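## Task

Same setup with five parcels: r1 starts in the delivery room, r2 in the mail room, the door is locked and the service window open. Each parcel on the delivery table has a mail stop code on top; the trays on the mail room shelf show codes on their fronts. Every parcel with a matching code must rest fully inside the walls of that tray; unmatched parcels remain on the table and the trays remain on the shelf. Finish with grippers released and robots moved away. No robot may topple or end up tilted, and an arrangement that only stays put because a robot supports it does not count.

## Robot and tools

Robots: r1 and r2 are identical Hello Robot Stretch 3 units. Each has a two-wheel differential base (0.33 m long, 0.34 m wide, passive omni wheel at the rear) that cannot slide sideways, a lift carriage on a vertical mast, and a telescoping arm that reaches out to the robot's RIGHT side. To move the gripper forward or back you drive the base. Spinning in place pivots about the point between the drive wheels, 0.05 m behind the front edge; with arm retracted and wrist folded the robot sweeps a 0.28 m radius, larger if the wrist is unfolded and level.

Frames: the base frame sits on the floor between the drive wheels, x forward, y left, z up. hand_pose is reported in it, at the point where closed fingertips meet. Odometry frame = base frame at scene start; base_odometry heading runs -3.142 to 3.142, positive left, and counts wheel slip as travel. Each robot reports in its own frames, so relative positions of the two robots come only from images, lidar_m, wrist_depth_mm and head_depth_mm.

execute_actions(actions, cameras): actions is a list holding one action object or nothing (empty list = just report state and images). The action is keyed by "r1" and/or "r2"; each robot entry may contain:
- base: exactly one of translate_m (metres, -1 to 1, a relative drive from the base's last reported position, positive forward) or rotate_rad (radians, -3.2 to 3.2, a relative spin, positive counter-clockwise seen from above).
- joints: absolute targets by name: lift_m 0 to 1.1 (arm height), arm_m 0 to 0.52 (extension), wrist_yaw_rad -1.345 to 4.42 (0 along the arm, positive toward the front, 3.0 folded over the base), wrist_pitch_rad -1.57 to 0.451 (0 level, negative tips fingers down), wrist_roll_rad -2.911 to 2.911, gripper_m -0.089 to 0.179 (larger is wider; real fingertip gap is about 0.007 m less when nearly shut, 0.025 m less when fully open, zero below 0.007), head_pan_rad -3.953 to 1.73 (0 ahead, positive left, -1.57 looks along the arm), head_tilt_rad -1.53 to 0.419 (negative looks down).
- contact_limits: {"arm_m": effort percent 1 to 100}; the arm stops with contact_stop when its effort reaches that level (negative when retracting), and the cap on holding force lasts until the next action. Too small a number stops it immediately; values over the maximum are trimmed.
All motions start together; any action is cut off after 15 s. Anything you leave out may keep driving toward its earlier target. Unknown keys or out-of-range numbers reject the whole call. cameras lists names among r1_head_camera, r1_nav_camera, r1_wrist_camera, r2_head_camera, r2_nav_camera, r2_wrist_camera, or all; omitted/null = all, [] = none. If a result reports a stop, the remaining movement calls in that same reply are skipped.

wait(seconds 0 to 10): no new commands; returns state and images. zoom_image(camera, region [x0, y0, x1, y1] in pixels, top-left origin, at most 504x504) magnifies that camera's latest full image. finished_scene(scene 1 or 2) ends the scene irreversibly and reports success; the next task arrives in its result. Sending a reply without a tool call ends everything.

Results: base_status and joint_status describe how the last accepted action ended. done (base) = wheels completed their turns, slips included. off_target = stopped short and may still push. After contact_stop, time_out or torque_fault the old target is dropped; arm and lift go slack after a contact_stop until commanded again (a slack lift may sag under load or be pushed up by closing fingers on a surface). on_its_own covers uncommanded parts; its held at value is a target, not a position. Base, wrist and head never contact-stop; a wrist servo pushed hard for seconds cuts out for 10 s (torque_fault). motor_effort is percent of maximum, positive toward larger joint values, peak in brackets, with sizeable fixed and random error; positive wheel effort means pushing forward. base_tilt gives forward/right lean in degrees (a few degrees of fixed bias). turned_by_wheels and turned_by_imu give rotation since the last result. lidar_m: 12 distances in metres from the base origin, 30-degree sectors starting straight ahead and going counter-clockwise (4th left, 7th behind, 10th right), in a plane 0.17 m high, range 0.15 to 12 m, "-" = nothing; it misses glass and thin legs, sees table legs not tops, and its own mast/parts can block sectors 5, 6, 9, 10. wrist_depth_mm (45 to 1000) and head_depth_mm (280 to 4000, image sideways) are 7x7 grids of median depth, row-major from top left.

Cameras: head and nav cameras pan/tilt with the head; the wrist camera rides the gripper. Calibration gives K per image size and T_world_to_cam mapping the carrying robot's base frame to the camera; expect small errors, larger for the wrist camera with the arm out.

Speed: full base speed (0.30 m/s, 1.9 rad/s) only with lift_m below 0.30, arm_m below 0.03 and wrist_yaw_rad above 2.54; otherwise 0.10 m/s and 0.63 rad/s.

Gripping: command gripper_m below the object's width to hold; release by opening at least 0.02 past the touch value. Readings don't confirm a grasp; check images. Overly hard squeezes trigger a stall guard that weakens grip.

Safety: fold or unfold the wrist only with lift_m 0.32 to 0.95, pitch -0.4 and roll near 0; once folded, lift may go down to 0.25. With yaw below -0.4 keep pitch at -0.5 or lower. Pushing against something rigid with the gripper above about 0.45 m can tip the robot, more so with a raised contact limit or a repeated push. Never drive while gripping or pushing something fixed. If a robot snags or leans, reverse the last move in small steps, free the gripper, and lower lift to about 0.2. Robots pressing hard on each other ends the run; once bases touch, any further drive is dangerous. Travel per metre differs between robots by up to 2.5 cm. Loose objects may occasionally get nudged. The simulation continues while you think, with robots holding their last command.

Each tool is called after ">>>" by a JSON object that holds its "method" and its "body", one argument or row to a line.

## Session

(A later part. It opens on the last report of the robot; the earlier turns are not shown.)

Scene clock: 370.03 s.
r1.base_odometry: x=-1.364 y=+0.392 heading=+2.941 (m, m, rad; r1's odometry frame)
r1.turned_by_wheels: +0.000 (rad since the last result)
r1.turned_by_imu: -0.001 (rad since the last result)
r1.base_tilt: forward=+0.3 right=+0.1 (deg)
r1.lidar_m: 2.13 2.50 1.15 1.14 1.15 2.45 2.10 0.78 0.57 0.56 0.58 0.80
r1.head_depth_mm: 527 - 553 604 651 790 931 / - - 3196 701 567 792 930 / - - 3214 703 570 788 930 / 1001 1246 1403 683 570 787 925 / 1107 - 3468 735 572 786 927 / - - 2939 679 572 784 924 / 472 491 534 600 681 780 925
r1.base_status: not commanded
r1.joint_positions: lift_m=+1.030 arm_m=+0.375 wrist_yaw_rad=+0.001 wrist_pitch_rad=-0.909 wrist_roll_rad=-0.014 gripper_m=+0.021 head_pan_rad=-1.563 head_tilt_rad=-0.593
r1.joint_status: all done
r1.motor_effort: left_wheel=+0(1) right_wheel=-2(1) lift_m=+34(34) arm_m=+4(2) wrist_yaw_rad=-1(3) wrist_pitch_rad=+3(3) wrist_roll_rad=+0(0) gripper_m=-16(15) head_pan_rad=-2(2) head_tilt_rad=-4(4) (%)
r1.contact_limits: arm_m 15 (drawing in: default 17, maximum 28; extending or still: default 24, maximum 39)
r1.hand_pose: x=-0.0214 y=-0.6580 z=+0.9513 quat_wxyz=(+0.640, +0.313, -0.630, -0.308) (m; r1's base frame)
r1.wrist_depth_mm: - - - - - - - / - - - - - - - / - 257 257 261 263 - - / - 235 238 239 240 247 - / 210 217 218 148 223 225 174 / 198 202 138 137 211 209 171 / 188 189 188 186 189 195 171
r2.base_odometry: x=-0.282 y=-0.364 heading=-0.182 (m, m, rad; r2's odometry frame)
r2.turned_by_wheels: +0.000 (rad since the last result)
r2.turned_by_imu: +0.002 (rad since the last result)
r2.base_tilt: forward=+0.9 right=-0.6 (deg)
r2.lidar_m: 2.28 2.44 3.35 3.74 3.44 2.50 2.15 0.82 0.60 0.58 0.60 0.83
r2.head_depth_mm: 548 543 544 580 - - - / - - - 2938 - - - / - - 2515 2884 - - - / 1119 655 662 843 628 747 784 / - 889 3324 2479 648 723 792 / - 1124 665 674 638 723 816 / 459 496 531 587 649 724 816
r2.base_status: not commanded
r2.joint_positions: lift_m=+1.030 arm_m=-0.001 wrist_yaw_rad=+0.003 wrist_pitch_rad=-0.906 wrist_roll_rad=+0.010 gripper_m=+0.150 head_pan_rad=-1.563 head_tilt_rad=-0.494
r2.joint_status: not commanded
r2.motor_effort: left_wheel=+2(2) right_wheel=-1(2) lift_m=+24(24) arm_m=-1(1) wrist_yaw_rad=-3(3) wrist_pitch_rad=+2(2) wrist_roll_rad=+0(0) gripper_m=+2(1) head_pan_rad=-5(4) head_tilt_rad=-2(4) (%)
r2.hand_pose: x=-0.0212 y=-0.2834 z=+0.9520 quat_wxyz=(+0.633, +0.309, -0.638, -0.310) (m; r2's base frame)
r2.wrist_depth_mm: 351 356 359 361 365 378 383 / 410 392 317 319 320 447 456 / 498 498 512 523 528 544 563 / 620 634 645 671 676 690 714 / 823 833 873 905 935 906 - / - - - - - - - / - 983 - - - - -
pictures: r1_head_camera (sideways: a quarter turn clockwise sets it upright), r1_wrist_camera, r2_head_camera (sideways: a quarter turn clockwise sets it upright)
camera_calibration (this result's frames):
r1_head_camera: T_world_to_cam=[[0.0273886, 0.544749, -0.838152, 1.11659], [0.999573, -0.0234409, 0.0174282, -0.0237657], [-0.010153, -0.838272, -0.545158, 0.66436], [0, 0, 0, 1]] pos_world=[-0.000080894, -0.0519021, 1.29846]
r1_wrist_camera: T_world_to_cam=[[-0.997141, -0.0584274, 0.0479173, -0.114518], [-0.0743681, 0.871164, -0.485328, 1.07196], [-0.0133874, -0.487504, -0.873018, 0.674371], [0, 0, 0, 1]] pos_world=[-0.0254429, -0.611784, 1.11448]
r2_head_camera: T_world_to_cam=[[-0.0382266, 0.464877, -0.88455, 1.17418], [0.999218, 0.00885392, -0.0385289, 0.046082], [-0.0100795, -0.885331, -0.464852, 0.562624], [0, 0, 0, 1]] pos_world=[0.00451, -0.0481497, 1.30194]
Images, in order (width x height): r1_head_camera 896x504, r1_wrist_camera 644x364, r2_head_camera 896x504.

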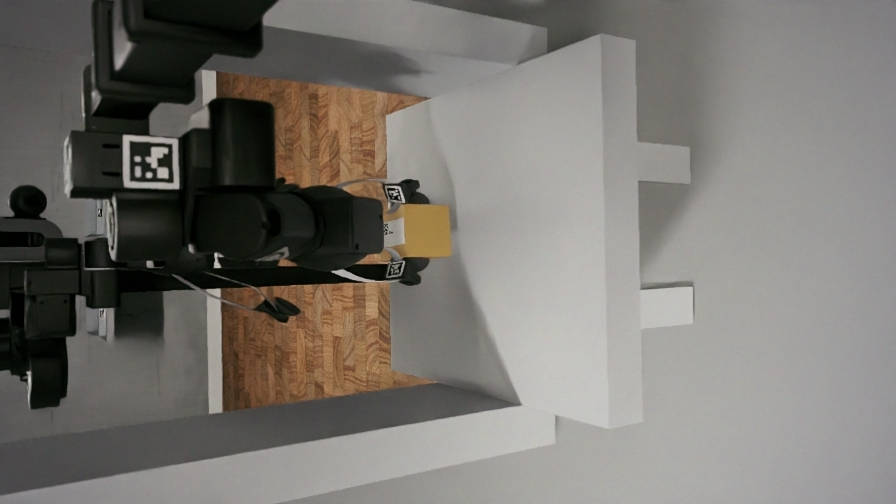

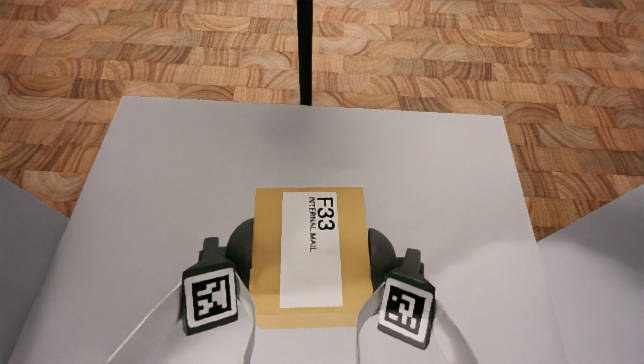

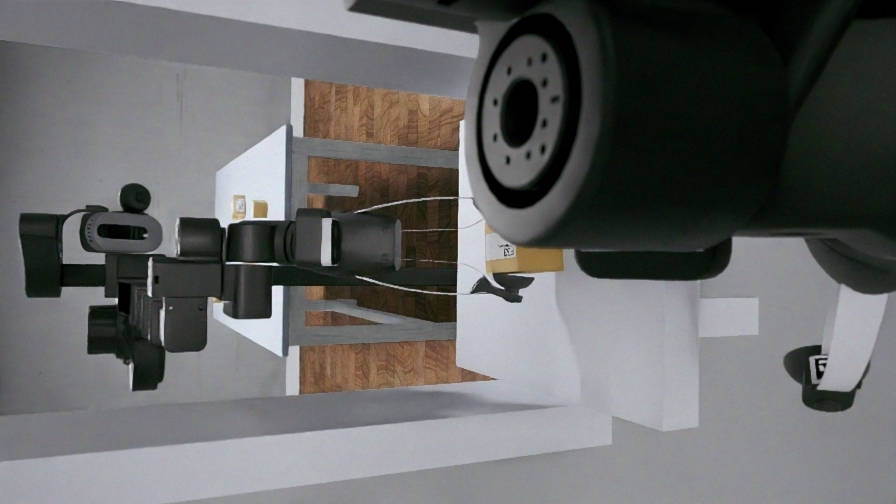

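>>> {"method": "execute_actions", "body": {
  "actions": [
    {"r1":{"joints":{"lift_m":1.017}}}
  ],
  "cameras": ["r1_wrist_camera"]
}}

Scene clock: 373.43 s.
r1.base_odometry: x=-1.364 y=+0.392 heading=+2.941 (m, m, rad; r1's odometry frame)
r1.turned_by_wheels: +0.000 (rad since the last result)
r1.turned_by_imu: +0.000 (rad since the last result)
r1.base_tilt: forward=+0.3 right=+0.1 (deg)
r1.lidar_m: 2.13 2.51 1.15 1.14 1.15 2.45 2.10 0.78 0.57 0.55 0.58 0.80
r1.head_depth_mm: 527 - 558 606 649 791 939 / - - 3191 701 568 788 930 / - - 3216 703 570 789 931 / 1003 1250 - 681 571 787 928 / 1102 - 3470 739 572 785 926 / - - 2948 680 574 785 920 / 472 490 532 600 679 781 919
r1.base_status: not commanded
r1.joint_positions: lift_m=+1.017 arm_m=+0.375 wrist_yaw_rad=+0.001 wrist_pitch_rad=-0.909 wrist_roll_rad=-0.014 gripper_m=+0.021 head_pan_rad=-1.563 head_tilt_rad=-0.593
r1.joint_status: all done
r1.motor_effort: left_wheel=+0(0) right_wheel=-2(2) lift_m=+18(28) arm_m=+4(4) wrist_yaw_rad=-1(2) wrist_pitch_rad=+3(3) wrist_roll_rad=+0(1) gripper_m=-16(16) head_pan_rad=-3(3) head_tilt_rad=-4(4) (%)
r1.hand_pose: x=-0.0214 y=-0.6579 z=+0.9390 quat_wxyz=(+0.640, +0.313, -0.630, -0.308) (m; r1's base frame)
r1.wrist_depth_mm: - - - - - - - / - - - - - - - / - 241 244 246 248 256 - / - 221 222 226 225 232 - / 201 205 205 148 211 212 174 / 188 189 138 137 197 195 171 / 176 177 176 177 178 182 170
r2.base_odometry: x=-0.282 y=-0.364 heading=-0.182 (m, m, rad; r2's odometry frame)
r2.turned_by_wheels: +0.000 (rad since the last result)
r2.turned_by_imu: +0.001 (rad since the last result)
r2.base_tilt: forward=+0.9 right=-0.6 (deg)
r2.lidar_m: 2.27 2.44 3.35 3.75 3.41 2.50 2.15 0.82 0.60 0.58 0.60 0.82
r2.head_depth_mm: 548 544 545 581 - - - / - - - 2948 - - - / - - 2514 2872 - - - / 1124 658 670 843 629 747 785 / - 808 3349 2485 648 722 791 / - - 665 672 638 723 816 / 459 495 531 587 648 722 813
r2.base_status: not commanded
r2.joint_positions: lift_m=+1.030 arm_m=-0.001 wrist_yaw_rad=+0.003 wrist_pitch_rad=-0.906 wrist_roll_rad=+0.010 gripper_m=+0.150 head_pan_rad=-1.563 head_tilt_rad=-0.494
r2.joint_status: not commanded
r2.motor_effort: left_wheel=+2(2) right_wheel=-2(1) lift_m=+24(24) arm_m=+0(1) wrist_yaw_rad=-3(3) wrist_pitch_rad=+2(2) wrist_roll_rad=+0(1) gripper_m=+0(0) head_pan_rad=-3(4) head_tilt_rad=-4(3) (%)
r2.hand_pose: x=-0.0212 y=-0.2834 z=+0.9520 quat_wxyz=(+0.633, +0.309, -0.638, -0.310) (m; r2's base frame)
r2.wrist_depth_mm: 352 355 362 355 366 374 383 / 414 393 314 318 324 444 455 / 496 501 511 520 534 549 553 / 620 626 654 660 668 690 726 / 823 834 870 898 933 907 - / - - - - - - - / - 980 - - - - -
pictures: r1_wrist_camera
camera_calibration (this result's frames):
r1_wrist_camera: T_world_to_cam=[[-0.997141, -0.0584384, 0.047904, -0.113921], [-0.074368, 0.871277, -0.485125, 1.06583], [-0.0133877, -0.4873, -0.873132, 0.663907], [0, 0, 0, 1]] pos_world=[-0.0254429, -0.611773, 1.1022]
Images, in order (width x height): r1_wrist_camera 644x364.

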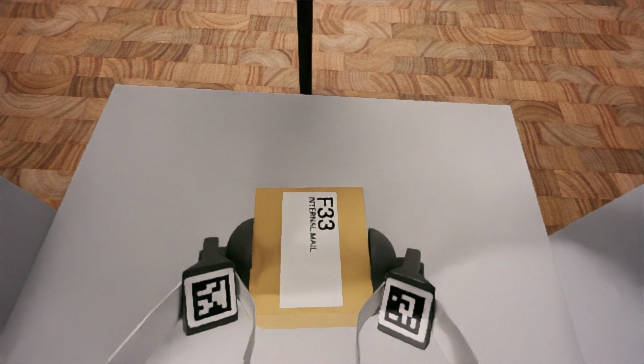

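>>> {"method": "execute_actions", "body": {
  "actions": [
    {"r1":{"joints":{"gripper_m":0.10}}}
  ],
  "cameras": ["r1_wrist_camera"]
}}

>>> {"method": "execute_actions", "body": {
  "actions": [
    {"r1":{"joints":{"lift_m":1.07}}}
  ],
  "cameras": []
}}

>>> {"method": "execute_actions", "body": {
  "actions": [
    {"r1":{"joints":{"arm_m":0.005}}}
  ],
  "cameras": ["r1_wrist_camera","r2_wrist_camera","r2_head_camera"]
}}

Scene clock: 377.33 s.
r1.base_odometry: x=-1.364 y=+0.392 heading=+2.941 (m, m, rad; r1's odometry frame)
r1.turned_by_wheels: +0.000 (rad since the last result)
r1.turned_by_imu: -0.001 (rad since the last result)
r1.base_tilt: forward=+0.3 right=+0.0 (deg)
r1.lidar_m: 2.13 2.51 1.15 1.14 1.15 2.46 2.10 0.78 0.57 0.55 0.58 0.80
r1.head_depth_mm: 525 - 557 605 650 790 933 / - - 3210 702 570 791 931 / - - 3226 705 569 787 928 / 1003 1247 - 692 570 786 930 / 1110 - 3406 738 572 786 923 / - - 2955 678 574 784 923 / 472 491 533 600 681 783 916
r1.base_status: not commanded
r1.joint_positions: lift_m=+1.017 arm_m=+0.375 wrist_yaw_rad=+0.001 wrist_pitch_rad=-0.910 wrist_roll_rad=-0.014 gripper_m=+0.100 head_pan_rad=-1.563 head_tilt_rad=-0.593
r1.joint_status: all done
r1.motor_effort: left_wheel=+1(1) right_wheel=-1(1) lift_m=+18(18) arm_m=+4(4) wrist_yaw_rad=-1(1) wrist_pitch_rad=+3(3) wrist_roll_rad=+0(0) gripper_m=+1(81) head_pan_rad=-2(2) head_tilt_rad=-5(4) (%)
r1.hand_pose: x=-0.0214 y=-0.6579 z=+0.9390 quat_wxyz=(+0.640, +0.313, -0.630, -0.308) (m; r1's base frame)
r1.wrist_depth_mm: - - - - - - - / - - - - - - - / - 240 242 246 250 255 - / - 221 224 224 226 234 - / 200 205 204 155 210 210 174 / 189 191 187 145 194 196 173 / 179 176 177 177 179 183 171
r2.base_odometry: x=-0.282 y=-0.364 heading=-0.182 (m, m, rad; r2's odometry frame)
r2.turned_by_wheels: +0.000 (rad since the last result)
r2.turned_by_imu: +0.001 (rad since the last result)
r2.base_tilt: forward=+0.9 right=-0.7 (deg)
r2.lidar_m: 2.27 2.43 3.34 3.74 3.44 2.50 2.16 0.82 0.60 0.58 0.60 0.83
r2.head_depth_mm: 549 543 544 581 - - - / - - - 2951 - - - / - - 2508 2852 - - - / 1124 660 669 845 635 746 786 / - 804 3294 2469 647 722 793 / - - 665 673 639 722 811 / 459 495 531 588 649 723 814
r2.base_status: not commanded
r2.joint_positions: lift_m=+1.030 arm_m=-0.001 wrist_yaw_rad=+0.003 wrist_pitch_rad=-0.906 wrist_roll_rad=+0.010 gripper_m=+0.150 head_pan_rad=-1.563 head_tilt_rad=-0.494
r2.joint_status: not commanded
r2.motor_effort: left_wheel=+2(2) right_wheel=-1(1) lift_m=+24(24) arm_m=-1(1) wrist_yaw_rad=-3(3) wrist_pitch_rad=+2(2) wrist_roll_rad=+0(0) gripper_m=+0(1) head_pan_rad=-4(4) head_tilt_rad=-3(3) (%)
r2.hand_pose: x=-0.0212 y=-0.2834 z=+0.9520 quat_wxyz=(+0.633, +0.309, -0.638, -0.310) (m; r2's base frame)
r2.wrist_depth_mm: 353 355 356 356 365 379 380 / 412 392 314 319 323 447 451 / 496 502 514 525 525 543 559 / 616 627 640 669 685 699 715 / 839 839 860 916 943 915 - / - - - - - - - / - 986 - - - - -
pictures: r1_wrist_camera
camera_calibration (this result's frames):
r1_wrist_camera: T_world_to_cam=[[-0.997141, -0.0584387, 0.0479015, -0.113918], [-0.0743665, 0.871299, -0.485086, 1.0658], [-0.0133887, -0.487261, -0.873154, 0.663952], [0, 0, 0, 1]] pos_world=[-0.0254431, -0.611771, 1.10219]
Images, in order (width x height): r1_wrist_camera 644x364.

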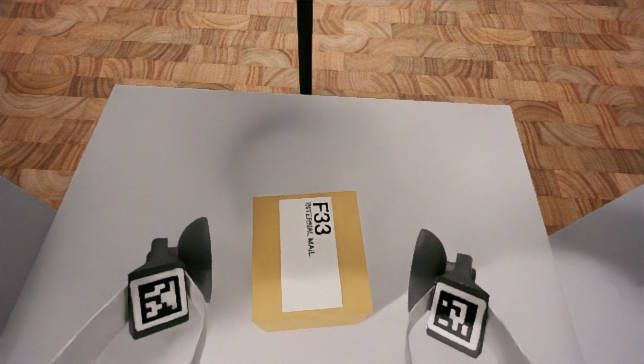

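Scene clock: 378.63 s.
r1.base_odometry: x=-1.364 y=+0.392 heading=+2.941 (m, m, rad; r1's odometry frame)
r1.turned_by_wheels: +0.000 (rad since the last result)
r1.turned_by_imu: +0.000 (rad since the last result)
r1.base_tilt: forward=+0.3 right=+0.1 (deg)
r1.lidar_m: 2.13 2.51 1.15 1.14 1.15 2.45 2.10 0.78 0.57 0.56 0.58 0.80
r1.head_depth_mm: - 532 549 605 648 790 932 / - - 3193 704 569 789 931 / - - 3312 703 569 789 929 / 967 1278 2204 696 570 788 926 / 1102 - 3444 736 572 784 924 / - - 2934 678 574 782 923 / 473 491 532 598 680 780 917
r1.base_status: not commanded
r1.joint_positions: lift_m=+1.070 arm_m=+0.375 wrist_yaw_rad=+0.001 wrist_pitch_rad=-0.910 wrist_roll_rad=-0.014 gripper_m=+0.100 head_pan_rad=-1.563 head_tilt_rad=-0.593
r1.joint_status: all done
r1.motor_effort: left_wheel=+1(0) right_wheel=-2(2) lift_m=+33(30) arm_m=+3(3) wrist_yaw_rad=-1(1) wrist_pitch_rad=+3(3) wrist_roll_rad=+0(0) gripper_m=+0(0) head_pan_rad=-2(3) head_tilt_rad=-4(4) (%)
r1.hand_pose: x=-0.0214 y=-0.6579 z=+0.9913 quat_wxyz=(+0.640, +0.313, -0.630, -0.308) (m; r1's base frame)
r1.wrist_depth_mm: - - - - - - - / - - - - - - - / - - - - - - - / - 285 283 284 285 - - / 213 261 260 260 267 276 174 / 213 242 239 195 244 240 173 / 207 221 226 222 228 222 171
r2.base_odometry: x=-0.282 y=-0.364 heading=-0.182 (m, m, rad; r2's odometry frame)
r2.turned_by_wheels: +0.000 (rad since the last result)
r2.turned_by_imu: +0.000 (rad since the last result)
r2.base_tilt: forward=+1.0 right=-0.7 (deg)
r2.lidar_m: 2.27 2.44 3.33 3.75 3.45 2.50 2.15 0.82 0.60 0.58 0.60 0.83
r2.head_depth_mm: 548 545 544 580 - - - / - - - 2961 - - - / - - 2507 2525 - - - / 1101 637 647 1468 636 748 785 / 1140 2766 2458 841 647 722 793 / - - 663 673 639 722 815 / 459 496 531 588 650 724 814
r2.base_status: not commanded
r2.joint_positions: lift_m=+1.030 arm_m=-0.001 wrist_yaw_rad=+0.003 wrist_pitch_rad=-0.906 wrist_roll_rad=+0.010 gripper_m=+0.150 head_pan_rad=-1.563 head_tilt_rad=-0.494
r2.joint_status: not commanded
r2.motor_effort: left_wheel=+2(2) right_wheel=-1(2) lift_m=+24(24) arm_m=-1(1) wrist_yaw_rad=-3(4) wrist_pitch_rad=+2(2) wrist_roll_rad=+0(0) gripper_m=+1(1) head_pan_rad=-4(3) head_tilt_rad=-2(2) (%)
r2.hand_pose: x=-0.0212 y=-0.2834 z=+0.9520 quat_wxyz=(+0.633, +0.309, -0.638, -0.310) (m; r2's base frame)
r2.wrist_depth_mm: 351 355 361 354 368 379 383 / 412 389 316 320 322 449 454 / 493 504 511 520 535 539 558 / 614 631 635 659 677 694 716 / 831 833 881 914 938 915 993 / - - - - - - - / - - - - - - -
pictures: none
No camera images: the call's "cameras" was empty. Leave "cameras" out to get every camera's image.

Scene clock: 382.57 s.
r1.base_odometry: x=-1.364 y=+0.392 heading=+2.941 (m, m, rad; r1's odometry frame)
r1.turned_by_wheels: +0.000 (rad since the last result)
r1.turned_by_imu: -0.001 (rad since the last result)
r1.base_tilt: forward=+0.3 right=+0.1 (deg)
r1.lidar_m: 2.13 2.52 1.15 1.14 1.15 2.46 2.10 0.78 0.57 0.55 0.58 0.80
r1.head_depth_mm: 528 - - - - - - / - - - - - - - / - - - - - - - / 1009 976 1491 766 565 824 931 / 1102 - 3444 738 573 802 925 / - - 2871 678 575 780 929 / 473 492 532 599 680 780 920
r1.base_status: not commanded
r1.joint_positions: lift_m=+1.070 arm_m=+0.005 wrist_yaw_rad=+0.001 wrist_pitch_rad=-0.910 wrist_roll_rad=-0.014 gripper_m=+0.100 head_pan_rad=-1.563 head_tilt_rad=-0.593
r1.joint_status: all done
r1.motor_effort: left_wheel=+0(0) right_wheel=-2(1) lift_m=+33(33) arm_m=-3(4) wrist_yaw_rad=-1(1) wrist_pitch_rad=+3(3) wrist_roll_rad=+0(0) gripper_m=+0(0) head_pan_rad=-2(3) head_tilt_rad=-5(4) (%)
r1.hand_pose: x=-0.0214 y=-0.2887 z=+0.9913 quat_wxyz=(+0.640, +0.313, -0.630, -0.308) (m; r1's base frame)
r1.wrist_depth_mm: 364 358 377 382 384 343 340 / 439 413 340 341 348 404 395 / 525 508 327 324 327 485 475 / 700 684 656 643 628 621 584 / - 925 908 897 859 839 816 / - - - - - - - / - - - - - - -
r2.base_odometry: x=-0.282 y=-0.364 heading=-0.182 (m, m, rad; r2's odometry frame)
r2.turned_by_wheels: +0.000 (rad since the last result)
r2.turned_by_imu: +0.001 (rad since the last result)
r2.base_tilt: forward=+0.9 right=-0.8 (deg)
r2.lidar_m: 2.27 2.42 3.33 3.74 3.44 2.50 2.16 0.82 0.60 0.58 0.60 0.83
r2.head_depth_mm: 548 544 545 579 - - - / - - - 2943 - - - / - - 2470 2858 - - - / 1068 971 2306 1471 636 746 785 / 1140 - 2458 2474 647 721 794 / - - 664 672 638 722 815 / 459 496 531 588 650 722 815
r2.base_status: not commanded
r2.joint_positions: lift_m=+1.030 arm_m=-0.001 wrist_yaw_rad=+0.003 wrist_pitch_rad=-0.906 wrist_roll_rad=+0.010 gripper_m=+0.150 head_pan_rad=-1.563 head_tilt_rad=-0.494
r2.joint_status: not commanded
r2.motor_effort: left_wheel=+1(2) right_wheel=-1(1) lift_m=+24(24) arm_m=-1(1) wrist_yaw_rad=-2(3) wrist_pitch_rad=+2(2) wrist_roll_rad=+0(0) gripper_m=+1(1) head_pan_rad=-3(3) head_tilt_rad=-3(4) (%)
r2.hand_pose: x=-0.0212 y=-0.2834 z=+0.9520 quat_wxyz=(+0.633, +0.309, -0.638, -0.310) (m; r2's base frame)
r2.wrist_depth_mm: 354 354 361 353 367 378 384 / 411 391 316 319 326 447 452 / 495 506 514 524 531 542 555 / 621 632 655 661 685 705 714 / 827 840 878 905 927 914 - / - - - - - - - / - - - - - - -
pictures: r1_wrist_camera, r2_head_camera (sideways: a quarter turn clockwise sets it upright), r2_wrist_camera
camera_calibration (this result's frames):
r1_wrist_camera: T_world_to_cam=[[-0.997141, -0.0584387, 0.0479015, -0.0948475], [-0.0743665, 0.871299, -0.485086, 0.769488], [-0.0133887, -0.487261, -0.873154, 0.889484], [0, 0, 0, 1]] pos_world=[-0.0254431, -0.242586, 1.15447]
r2_head_camera: T_world_to_cam=[[-0.0382267, 0.464877, -0.88455, 1.17418], [0.999218, 0.00885403, -0.0385289, 0.046082], [-0.0100794, -0.885331, -0.464852, 0.562624], [0, 0, 0, 1]] pos_world=[0.00451, -0.0481497, 1.30194]
r2_wrist_camera: T_world_to_cam=[[-0.997552, 0.0644424, 0.0271446, -0.0351905], [0.0425331, 0.867308, -0.495952, 0.753471], [-0.0555031, -0.493583, -0.867926, 0.845588], [0, 0, 0, 1]] pos_world=[-0.0202191, -0.233856, 1.10855]
Images, in order (width x height): r1_wrist_camera 644x364, r2_head_camera 896x504, r2_wrist_camera 644x364.

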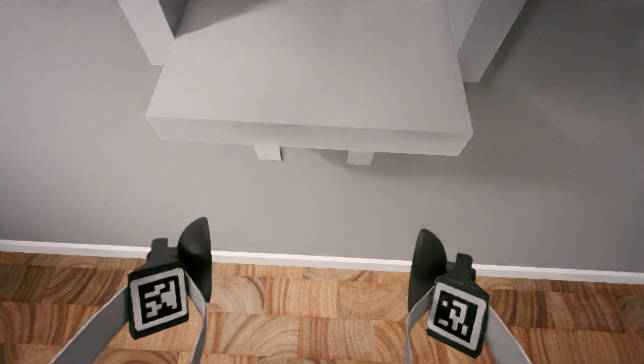

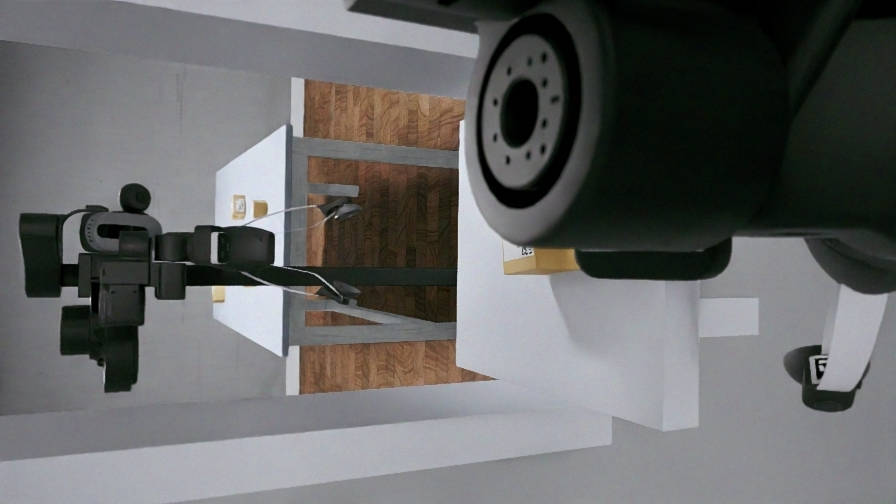

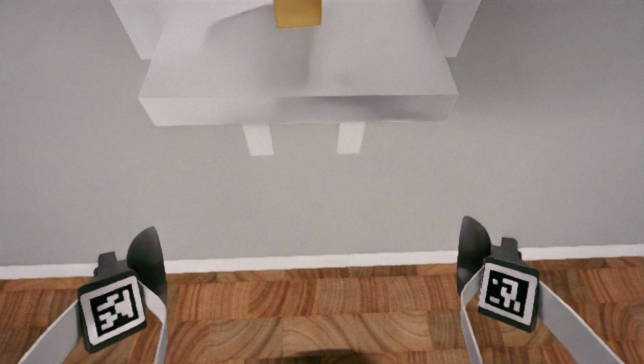

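>>> {"method": "execute_actions", "body": {
  "actions": [
    {"r1":{"base":{"rotate_rad":1.59},"joints":{"gripper_m":0.15,"head_pan_rad":-0.3,"head_tilt_rad":-0.7}},"r2":{"base":{"translate_m":0.015},"joints":{"arm_m":0.328,"lift_m":1.02,"gripper_m":0.125},"contact_limits":{"arm_m":15}}}
  ],
  "cameras": ["r2_wrist_camera","r1_nav_camera"]
}}

Scene clock: 401.50 s.
r1.base_odometry: x=-1.364 y=+0.392 heading=-1.752 (m, m, rad; r1's odometry frame)
r1.turned_by_wheels: +1.590 (rad since the last result)
r1.turned_by_imu: +1.566 (rad since the last result)
r1.base_tilt: forward=+0.3 right=+0.0 (deg)
r1.lidar_m: 1.14 1.15 2.45 2.00 0.78 0.57 0.56 0.58 0.81 2.36 2.52 1.15
r1.head_depth_mm: 3808 3784 2722 2100 1697 1434 1234 / 3818 3871 2743 2079 1700 1427 1236 / 3692 3918 2725 2109 1712 1435 1245 / 3554 3730 1278 1984 1660 1435 1238 / 3486 1589 1224 2097 1708 1443 1250 / 3291 1602 1189 2099 1702 1434 1247 / 3223 1605 1168 2123 1716 1446 1242
r1.base_status: done
r1.joint_positions: lift_m=+1.070 arm_m=+0.005 wrist_yaw_rad=+0.001 wrist_pitch_rad=-0.910 wrist_roll_rad=-0.014 gripper_m=+0.150 head_pan_rad=-0.307 head_tilt_rad=-0.691
r1.joint_status: all done
r1.motor_effort: left_wheel=-3(7) right_wheel=+3(7) lift_m=+33(33) arm_m=-3(3) wrist_yaw_rad=-2(1) wrist_pitch_rad=+3(3) wrist_roll_rad=+0(0) gripper_m=+0(82) head_pan_rad=+3(34) head_tilt_rad=-5(16) (%)
r1.hand_pose: x=-0.0214 y=-0.2887 z=+0.9913 quat_wxyz=(+0.640, +0.313, -0.630, -0.308) (m; r1's base frame)
r1.wrist_depth_mm: - - - - - - 684 / - - - - - - 665 / - - - - - - 671 / - - - - - 996 660 / - - - - - 966 642 / - - - - - - 632 / - - - - - - 601
r2.base_odometry: x=-0.267 y=-0.366 heading=-0.182 (m, m, rad; r2's odometry frame)
r2.turned_by_wheels: +0.000 (rad since the last result)
r2.turned_by_imu: +0.002 (rad since the last result)
r2.base_tilt: forward=+0.8 right=-0.6 (deg)
r2.lidar_m: 2.27 2.42 3.33 3.76 3.45 2.51 2.17 0.82 0.60 0.58 0.60 0.83
r2.head_depth_mm: - 591 - 604 639 722 817 / - - - 2594 653 724 813 / - - - 850 637 722 813 / 1027 - 3625 824 627 722 812 / 938 3168 2356 2455 646 723 814 / 574 580 589 601 637 722 814 / 455 492 538 589 648 721 815
r2.base_status: done
r2.joint_positions: lift_m=+1.020 arm_m=+0.328 wrist_yaw_rad=+0.001 wrist_pitch_rad=-0.906 wrist_roll_rad=+0.010 gripper_m=+0.125 head_pan_rad=-1.563 head_tilt_rad=-0.494
r2.joint_status: all done
r2.motor_effort: left_wheel=+2(8) right_wheel=-1(2) lift_m=+18(23) arm_m=+3(4) wrist_yaw_rad=-2(3) wrist_pitch_rad=+2(2) wrist_roll_rad=+0(0) gripper_m=+1(79) head_pan_rad=-4(4) head_tilt_rad=-2(2) (%)
r2.contact_limits: arm_m 15 (drawing in: default 31, maximum 51; extending or still: default 42, maximum 69)
r2.hand_pose: x=-0.0214 y=-0.6117 z=+0.9423 quat_wxyz=(+0.633, +0.309, -0.638, -0.311) (m; r2's base frame)
r2.wrist_depth_mm: - - - - - - - / - - 297 302 306 - 180 / 186 270 268 268 271 273 181 / 185 234 240 241 244 241 182 / 183 217 219 166 221 223 183 / 183 200 200 153 201 208 184 / 177 181 185 143 184 187 186
pictures: r1_nav_camera (sideways: a quarter turn counterclockwise sets it upright), r2_wrist_camera
camera_calibration (this result's frames):
r1_nav_camera: T_world_to_cam=[[0.605638, -0.161434, 0.779193, -0.976072], [-0.264227, -0.964445, 0.00555896, 0.0471861], [0.750591, -0.20925, -0.626759, 0.768711], [0, 0, 0, 1]] pos_world=[0.0266263, 0.0487902, 1.24208]
r2_wrist_camera: T_world_to_cam=[[-0.997459, 0.0658415, 0.0272046, -0.0131626], [0.0437699, 0.867688, -0.495178, 1.03298], [-0.0562084, -0.492729, -0.868365, 0.67597], [0, 0, 0, 1]] pos_world=[-0.0203472, -0.562364, 1.09885]
Images, in order (width x height): r1_nav_camera 672x504, r2_wrist_camera 644x364.

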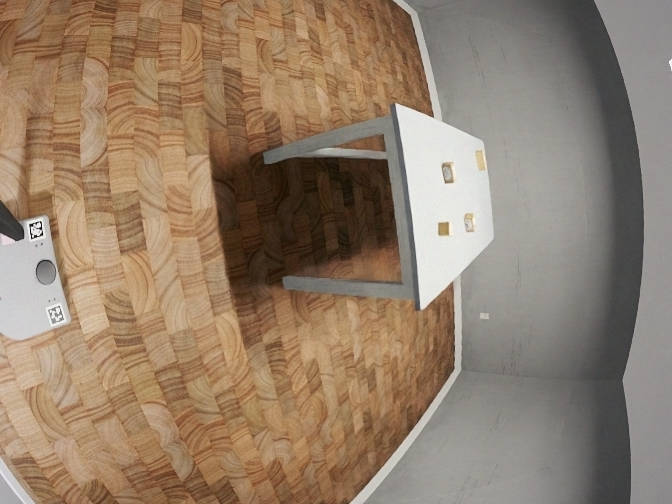

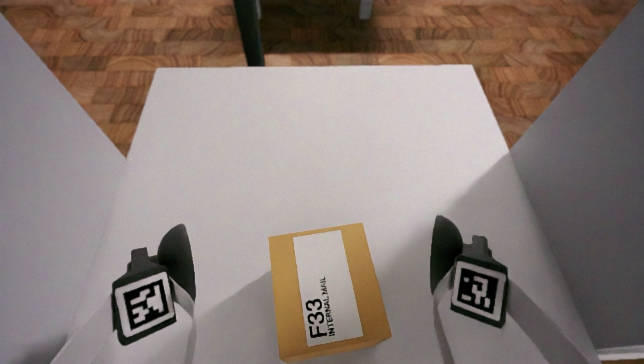

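>>> {"method": "execute_actions", "body": {
  "actions": [
    {"r1":{"base":{"translate_m":0.15}},"r2":{"joints":{"arm_m":0.304,"lift_m":1.014}}}
  ],
  "cameras": ["r2_wrist_camera"]
}}

>>> {"method": "execute_actions", "body": {
  "actions": [
    {"r1":{"base":{"translate_m":0.15}},"r2":{"joints":{"gripper_m":0.02}}}
  ],
  "cameras": ["r2_wrist_camera"]
}}

Scene clock: 413.13 s.
r1.base_odometry: x=-1.391 y=+0.245 heading=-1.753 (m, m, rad; r1's odometry frame)
r1.turned_by_wheels: +0.000 (rad since the last result)
r1.turned_by_imu: +0.000 (rad since the last result)
r1.base_tilt: forward=+0.3 right=+0.0 (deg)
r1.lidar_m: 0.99 1.00 2.45 2.37 0.98 0.73 0.70 0.73 1.02 2.42 2.53 1.00
r1.head_depth_mm: 3712 3800 2714 2100 1698 1428 1238 / 3633 3857 2730 2109 1698 1429 1240 / 3514 3762 2630 2109 1707 1435 1239 / 3389 3709 1120 1967 1611 1436 1232 / 3293 1592 1113 2027 1720 1440 1237 / 3191 1518 1119 2034 1703 1437 1242 / 3085 1600 1118 1971 1700 1436 1248
r1.base_status: done
r1.joint_positions: lift_m=+1.070 arm_m=+0.005 wrist_yaw_rad=+0.001 wrist_pitch_rad=-0.910 wrist_roll_rad=-0.014 gripper_m=+0.150 head_pan_rad=-0.307 head_tilt_rad=-0.691
r1.joint_status: not commanded
r1.motor_effort: left_wheel=-4(6) right_wheel=+3(8) lift_m=+33(33) arm_m=-3(3) wrist_yaw_rad=-2(1) wrist_pitch_rad=+3(3) wrist_roll_rad=+1(0) gripper_m=+0(1) head_pan_rad=+4(3) head_tilt_rad=-6(5) (%)
r1.hand_pose: x=-0.0214 y=-0.2887 z=+0.9913 quat_wxyz=(+0.640, +0.313, -0.630, -0.308) (m; r1's base frame)
r1.wrist_depth_mm: - - - - - - 875 / - - - - - - 860 / - - - - - - 858 / - - - - - - 833 / - - - - - - 841 / - - - - - - 824 / - - - - - - 779
r2.base_odometry: x=-0.267 y=-0.366 heading=-0.182 (m, m, rad; r2's odometry frame)
r2.turned_by_wheels: +0.000 (rad since the last result)
r2.turned_by_imu: +0.001 (rad since the last result)
r2.base_tilt: forward=+0.8 right=-0.6 (deg)
r2.lidar_m: 2.28 2.42 3.31 3.74 3.48 2.52 2.17 0.82 0.60 0.58 0.60 0.83
r2.head_depth_mm: - 592 - 604 639 721 812 / - - - 849 654 723 816 / - - - 848 628 723 813 / 1174 - 3780 3002 626 721 813 / 1085 - 2365 1383 635 722 814 / 574 580 590 600 638 722 814 / 454 493 537 589 650 722 814
r2.base_status: not commanded
r2.joint_positions: lift_m=+1.014 arm_m=+0.304 wrist_yaw_rad=+0.001 wrist_pitch_rad=-0.906 wrist_roll_rad=+0.010 gripper_m=+0.125 head_pan_rad=-1.563 head_tilt_rad=-0.494
r2.joint_status: all done
r2.motor_effort: left_wheel=+2(2) right_wheel=-1(1) lift_m=+18(18) arm_m=-4(5) wrist_yaw_rad=-2(1) wrist_pitch_rad=+2(2) wrist_roll_rad=+1(0) gripper_m=+0(0) head_pan_rad=-3(4) head_tilt_rad=-4(4) (%)
r2.hand_pose: x=-0.0214 y=-0.5882 z=+0.9363 quat_wxyz=(+0.633, +0.309, -0.638, -0.311) (m; r2's base frame)
r2.wrist_depth_mm: - - - - - - 180 / 187 - 289 292 296 - 180 / 187 250 257 260 264 254 180 / 185 229 233 235 237 235 182 / 184 211 212 159 214 217 183 / 182 195 194 151 194 201 192 / 210 176 180 180 181 181 341
pictures: r2_wrist_camera
camera_calibration (this result's frames):
r2_wrist_camera: T_world_to_cam=[[-0.997459, 0.0658406, 0.0272064, -0.0145493], [0.0437698, 0.867701, -0.495156, 1.00959], [-0.0562084, -0.492707, -0.868378, 0.682365], [0, 0, 0, 1]] pos_world=[-0.0203472, -0.538859, 1.09285]
Images, in order (width x height): r2_wrist_camera 644x364.

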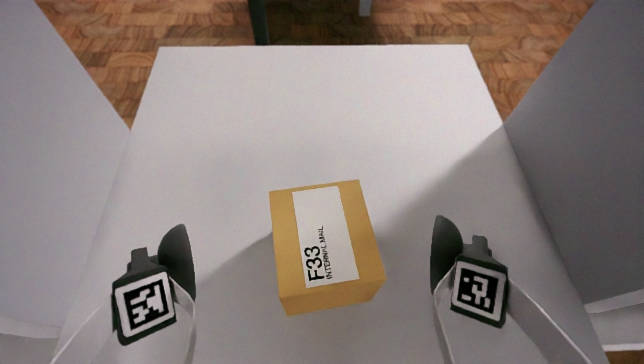

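Scene clock: 416.10 s.
r1.base_odometry: x=-1.418 y=+0.097 heading=-1.753 (m, m, rad; r1's odometry frame)
r1.turned_by_wheels: +0.000 (rad since the last result)
r1.turned_by_imu: +0.000 (rad since the last result)
r1.base_tilt: forward=+0.3 right=+0.0 (deg)
r1.lidar_m: 0.98 0.85 2.44 2.36 1.19 0.88 0.85 0.89 1.24 2.41 2.53 0.87
r1.head_depth_mm: 3564 3772 2721 2096 1681 1436 1240 / 3475 3747 2745 2101 1703 1439 1239 / 3379 3682 2623 1087 1577 1401 1235 / 3273 3523 1114 1910 1701 1438 1235 / 3172 1595 1114 970 1706 1443 1234 / 3044 1593 1073 949 1707 1432 1238 / 2978 1594 1116 918 1704 1451 1246
r1.base_status: done
r1.joint_positions: lift_m=+1.070 arm_m=+0.005 wrist_yaw_rad=+0.001 wrist_pitch_rad=-0.910 wrist_roll_rad=-0.014 gripper_m=+0.150 head_pan_rad=-0.307 head_tilt_rad=-0.691
r1.joint_status: not commanded
r1.motor_effort: left_wheel=-4(5) right_wheel=+3(9) lift_m=+33(34) arm_m=-3(3) wrist_yaw_rad=-1(2) wrist_pitch_rad=+3(3) wrist_roll_rad=+0(0) gripper_m=+0(0) head_pan_rad=+3(4) head_tilt_rad=-5(5) (%)
r1.hand_pose: x=-0.0214 y=-0.2887 z=+0.9913 quat_wxyz=(+0.640, +0.313, -0.630, -0.308) (m; r1's base frame)
r1.wrist_depth_mm: - - - - - - - / - - - - - - - / - - - - - - - / - - - - - - - / - - - - - - - / - - - - - - - / - - - - - - 942
r2.base_odometry: x=-0.267 y=-0.366 heading=-0.182 (m, m, rad; r2's odometry frame)
r2.turned_by_wheels: +0.000 (rad since the last result)
r2.turned_by_imu: +0.001 (rad since the last result)
r2.base_tilt: forward=+1.0 right=-0.6 (deg)
r2.lidar_m: 2.27 2.41 3.31 3.74 3.46 2.52 2.17 0.82 0.60 0.58 0.60 0.83
r2.head_depth_mm: - 592 - 603 638 723 816 / - - - 847 653 724 816 / - 3213 - 847 628 721 814 / 1309 - 3830 2988 626 722 816 / - - 2307 1534 647 724 814 / 574 580 590 600 638 723 814 / 454 493 537 591 649 722 813
r2.base_status: not commanded
r2.joint_positions: lift_m=+1.014 arm_m=+0.304 wrist_yaw_rad=+0.001 wrist_pitch_rad=-0.908 wrist_roll_rad=+0.010 gripper_m=+0.020 head_pan_rad=-1.563 head_tilt_rad=-0.494
r2.joint_status: all done
r2.motor_effort: left_wheel=+2(2) right_wheel=-1(1) lift_m=+18(17) arm_m=-4(4) wrist_yaw_rad=-1(2) wrist_pitch_rad=+3(3) wrist_roll_rad=+0(0) gripper_m=-10(86) head_pan_rad=-4(3) head_tilt_rad=-3(3) (%)
r2.hand_pose: x=-0.0214 y=-0.5879 z=+0.9361 quat_wxyz=(+0.633, +0.309, -0.638, -0.312) (m; r2's base frame)
r2.wrist_depth_mm: - - - - - - 180 / 187 - 290 293 296 - 180 / 187 249 257 260 260 253 181 / 185 228 232 234 238 235 182 / 184 210 212 158 218 218 183 / 183 193 - 151 - 198 192 / 180 178 179 180 182 183 190
pictures: r2_wrist_camera
camera_calibration (this result's frames):
r2_wrist_camera: T_world_to_cam=[[-0.997459, 0.0658013, 0.0273024, -0.0146776], [0.0437686, 0.868409, -0.493914, 1.00848], [-0.0562099, -0.491464, -0.869082, 0.683735], [0, 0, 0, 1]] pos_world=[-0.0203473, -0.538772, 1.09272]
Images, in order (width x height): r2_wrist_camera 644x364.

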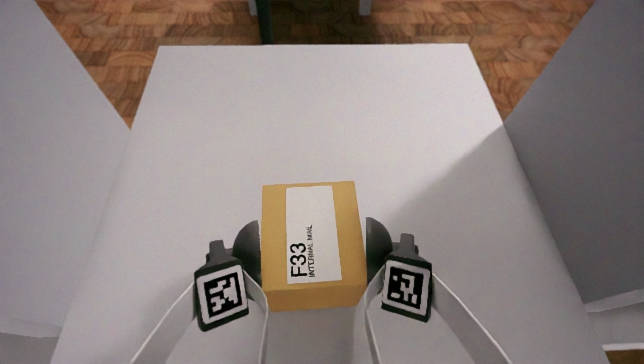

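>>> {"method": "execute_actions", "body": {
  "actions": []
}}

Scene clock: 426.90 s.
r1.base_odometry: x=-1.418 y=+0.097 heading=-1.753 (m, m, rad; r1's odometry frame)
r1.turned_by_wheels: +0.000 (rad since the last result)
r1.turned_by_imu: +0.000 (rad since the last result)
r1.base_tilt: forward=+0.3 right=+0.1 (deg)
r1.lidar_m: 0.98 0.85 2.44 2.36 1.18 0.88 0.85 0.89 1.24 2.42 2.53 0.87
r1.head_depth_mm: 3602 3765 2735 2078 1707 1435 1228 / 3503 3702 2729 2088 1704 1425 1235 / 3370 3590 2615 1083 1576 1403 1239 / 3228 3542 1114 1902 1702 1441 1243 / 3217 1589 1113 969 1703 1442 1245 / 3066 1604 1076 947 1720 1436 1235 / 2991 1607 1113 924 1733 1440 1247
r1.base_status: done
r1.joint_positions: lift_m=+1.070 arm_m=+0.005 wrist_yaw_rad=+0.001 wrist_pitch_rad=-0.910 wrist_roll_rad=-0.014 gripper_m=+0.150 head_pan_rad=-0.307 head_tilt_rad=-0.691
r1.joint_status: not commanded
r1.motor_effort: left_wheel=-4(5) right_wheel=+3(9) lift_m=+33(34) arm_m=-3(3) wrist_yaw_rad=-1(2) wrist_pitch_rad=+3(3) wrist_roll_rad=+0(0) gripper_m=+0(0) head_pan_rad=+3(4) head_tilt_rad=-5(5) (%)
r1.hand_pose: x=-0.0214 y=-0.2887 z=+0.9913 quat_wxyz=(+0.640, +0.313, -0.630, -0.308) (m; r1's base frame)
r1.wrist_depth_mm: - - - - - - - / - - - - - - - / - - - - - - - / - - - - - - - / - - - - - - - / - - - - - - - / - - - - - - 957
r2.base_odometry: x=-0.267 y=-0.366 heading=-0.182 (m, m, rad; r2's odometry frame)
r2.turned_by_wheels: +0.000 (rad since the last result)
r2.turned_by_imu: +0.001 (rad since the last result)
r2.base_tilt: forward=+0.9 right=-0.5 (deg)
r2.lidar_m: 2.27 2.41 3.32 3.74 3.46 2.52 2.17 0.82 0.60 0.58 0.60 0.83
r2.head_depth_mm: - 591 - 604 640 722 814 / - - - 848 653 722 813 / - 3203 - 847 627 723 814 / 1307 - 3796 2981 626 722 813 / - - 2304 1537 648 723 813 / 573 580 589 601 638 723 816 / 454 493 537 590 648 722 815
r2.base_status: not commanded
r2.joint_positions: lift_m=+1.014 arm_m=+0.304 wrist_yaw_rad=+0.001 wrist_pitch_rad=-0.908 wrist_roll_rad=+0.010 gripper_m=+0.020 head_pan_rad=-1.563 head_tilt_rad=-0.494
r2.joint_status: all done
r2.motor_effort: left_wheel=+2(2) right_wheel=-1(1) lift_m=+17(17) arm_m=-4(4) wrist_yaw_rad=-1(2) wrist_pitch_rad=+3(3) wrist_roll_rad=+0(0) gripper_m=-10(86) head_pan_rad=-4(3) head_tilt_rad=-3(3) (%)
r2.hand_pose: x=-0.0214 y=-0.5879 z=+0.9361 quat_wxyz=(+0.633, +0.309, -0.638, -0.312) (m; r2's base frame)
r2.wrist_depth_mm: - - - - - - 180 / 186 - 290 293 296 - 180 / 186 250 258 260 263 254 182 / 185 229 232 232 236 235 182 / 184 209 212 158 218 216 183 / 183 193 - 150 - 198 192 / 180 178 179 181 182 184 189
pictures: r1_head_camera (sideways: a quarter turn clockwise sets it upright), r1_nav_camera (sideways: a quarter turn counterclockwise sets it upright), r1_wrist_camera, r2_head_camera (sideways: a quarter turn clockwise sets it upright), r2_nav_camera (sideways: a quarter turn counterclockwise sets it upright), r2_wrist_camera
camera_calibration (this result's frames):
r1_head_camera: T_world_to_cam=[[-0.58565, 0.218792, -0.780477, 1.04514], [0.333163, 0.942761, 0.014288, -0.0156103], [0.738929, -0.251659, -0.625021, 0.763688], [0, 0, 0, 1]] pos_world=[0.0529728, -0.0217619, 1.29325]
r1_nav_camera: T_world_to_cam=[[0.605738, -0.161466, 0.779109, -0.975963], [-0.264226, -0.964445, 0.00555363, 0.0471931], [0.750511, -0.209225, -0.626864, 0.768848], [0, 0, 0, 1]] pos_world=[0.0266187, 0.0487926, 1.24208]
r1_wrist_camera: T_world_to_cam=[[-0.997141, -0.0584387, 0.0479016, -0.0948473], [-0.0743666, 0.871299, -0.485086, 0.769485], [-0.0133888, -0.487261, -0.873154, 0.889486], [0, 0, 0, 1]] pos_world=[-0.0254431, -0.242582, 1.15447]
r2_head_camera: T_world_to_cam=[[-0.0382079, 0.464878, -0.88455, 1.17418], [0.999219, 0.00881365, -0.0385289, 0.046082], [-0.0101151, -0.885331, -0.464852, 0.562625], [0, 0, 0, 1]] pos_world=[0.00450806, -0.0481497, 1.30194]
r2_nav_camera: T_world_to_cam=[[-0.0171543, -0.493912, 0.869343, -1.08536], [-0.999814, 0.000830233, -0.0192571, 0.0766473], [0.00878958, -0.869511, -0.493835, 0.594261], [0, 0, 0, 1]] pos_world=[0.0527911, -0.0194197, 1.23849]
r2_wrist_camera: T_world_to_cam=[[-0.997459, 0.0658012, 0.0273026, -0.0146779], [0.0437683, 0.868408, -0.493914, 1.00848], [-0.0562099, -0.491464, -0.869082, 0.683735], [0, 0, 0, 1]] pos_world=[-0.0203473, -0.538772, 1.09272]
Images, in order (width x height): r1_head_camera 896x504, r1_nav_camera 672x504, r1_wrist_camera 644x364, r2_head_camera 896x504, r2_nav_camera 672x504, r2_wrist_camera 644x364.

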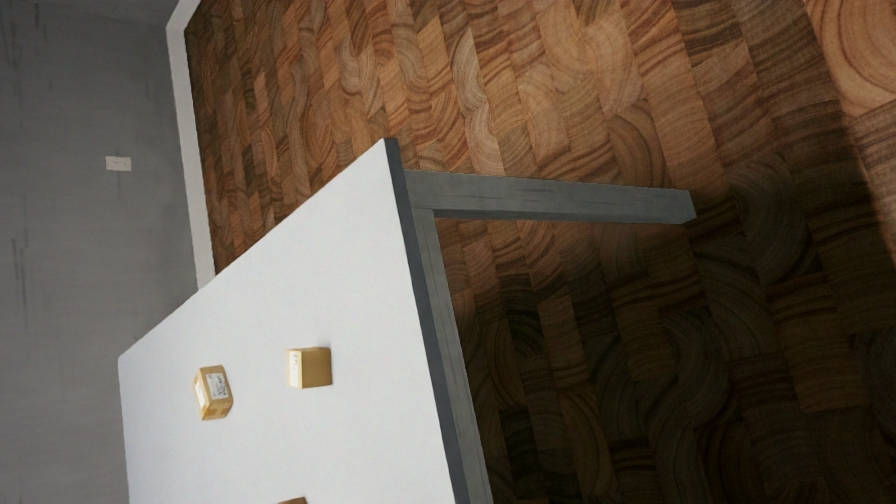

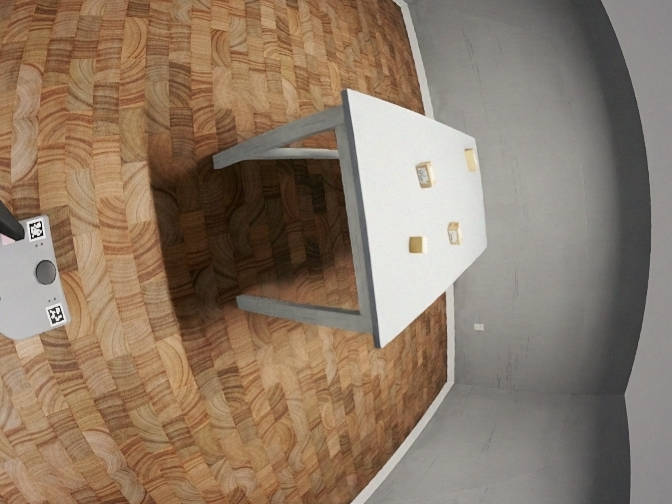

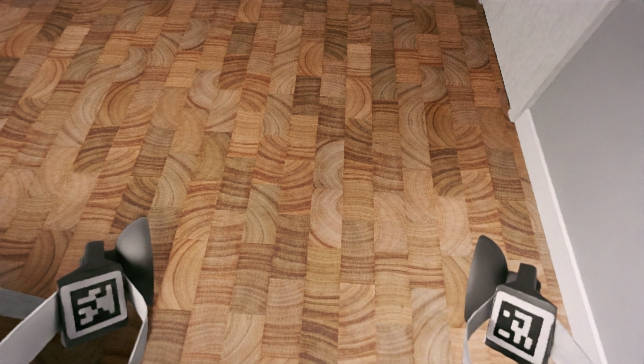

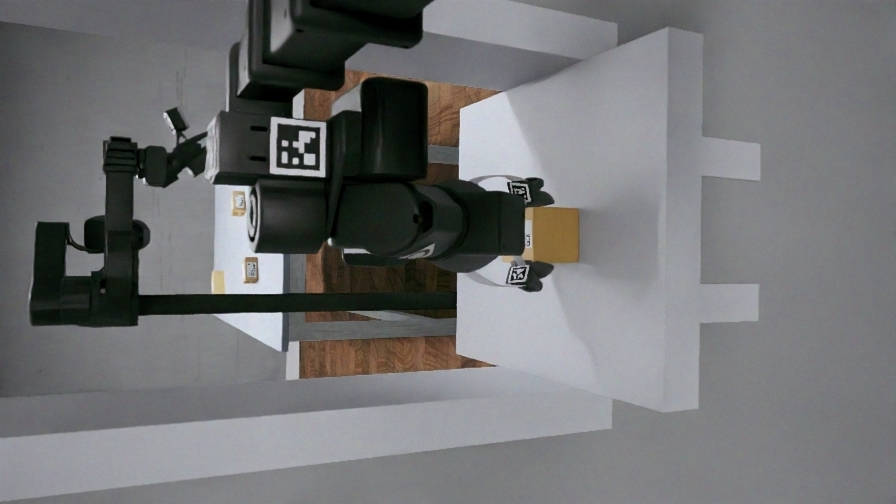

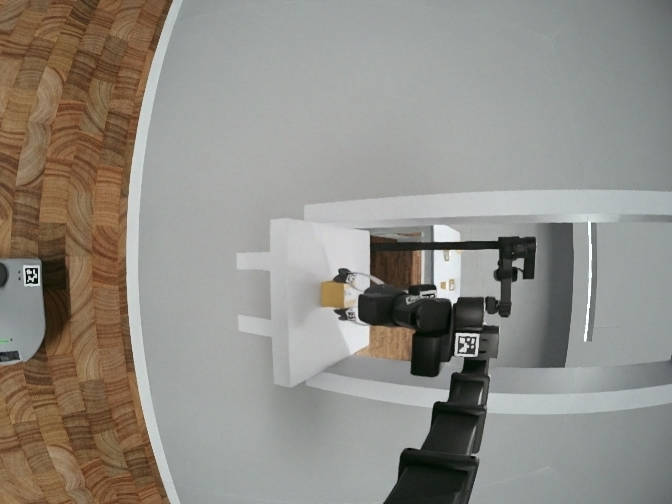

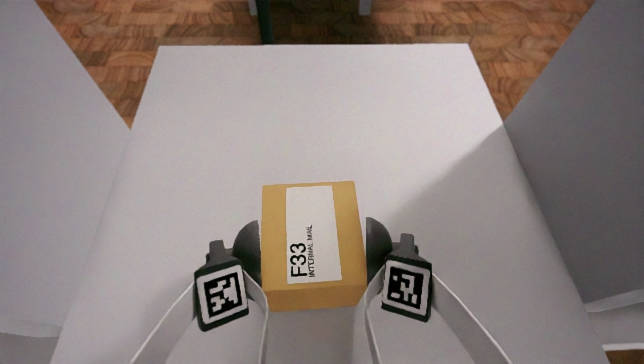

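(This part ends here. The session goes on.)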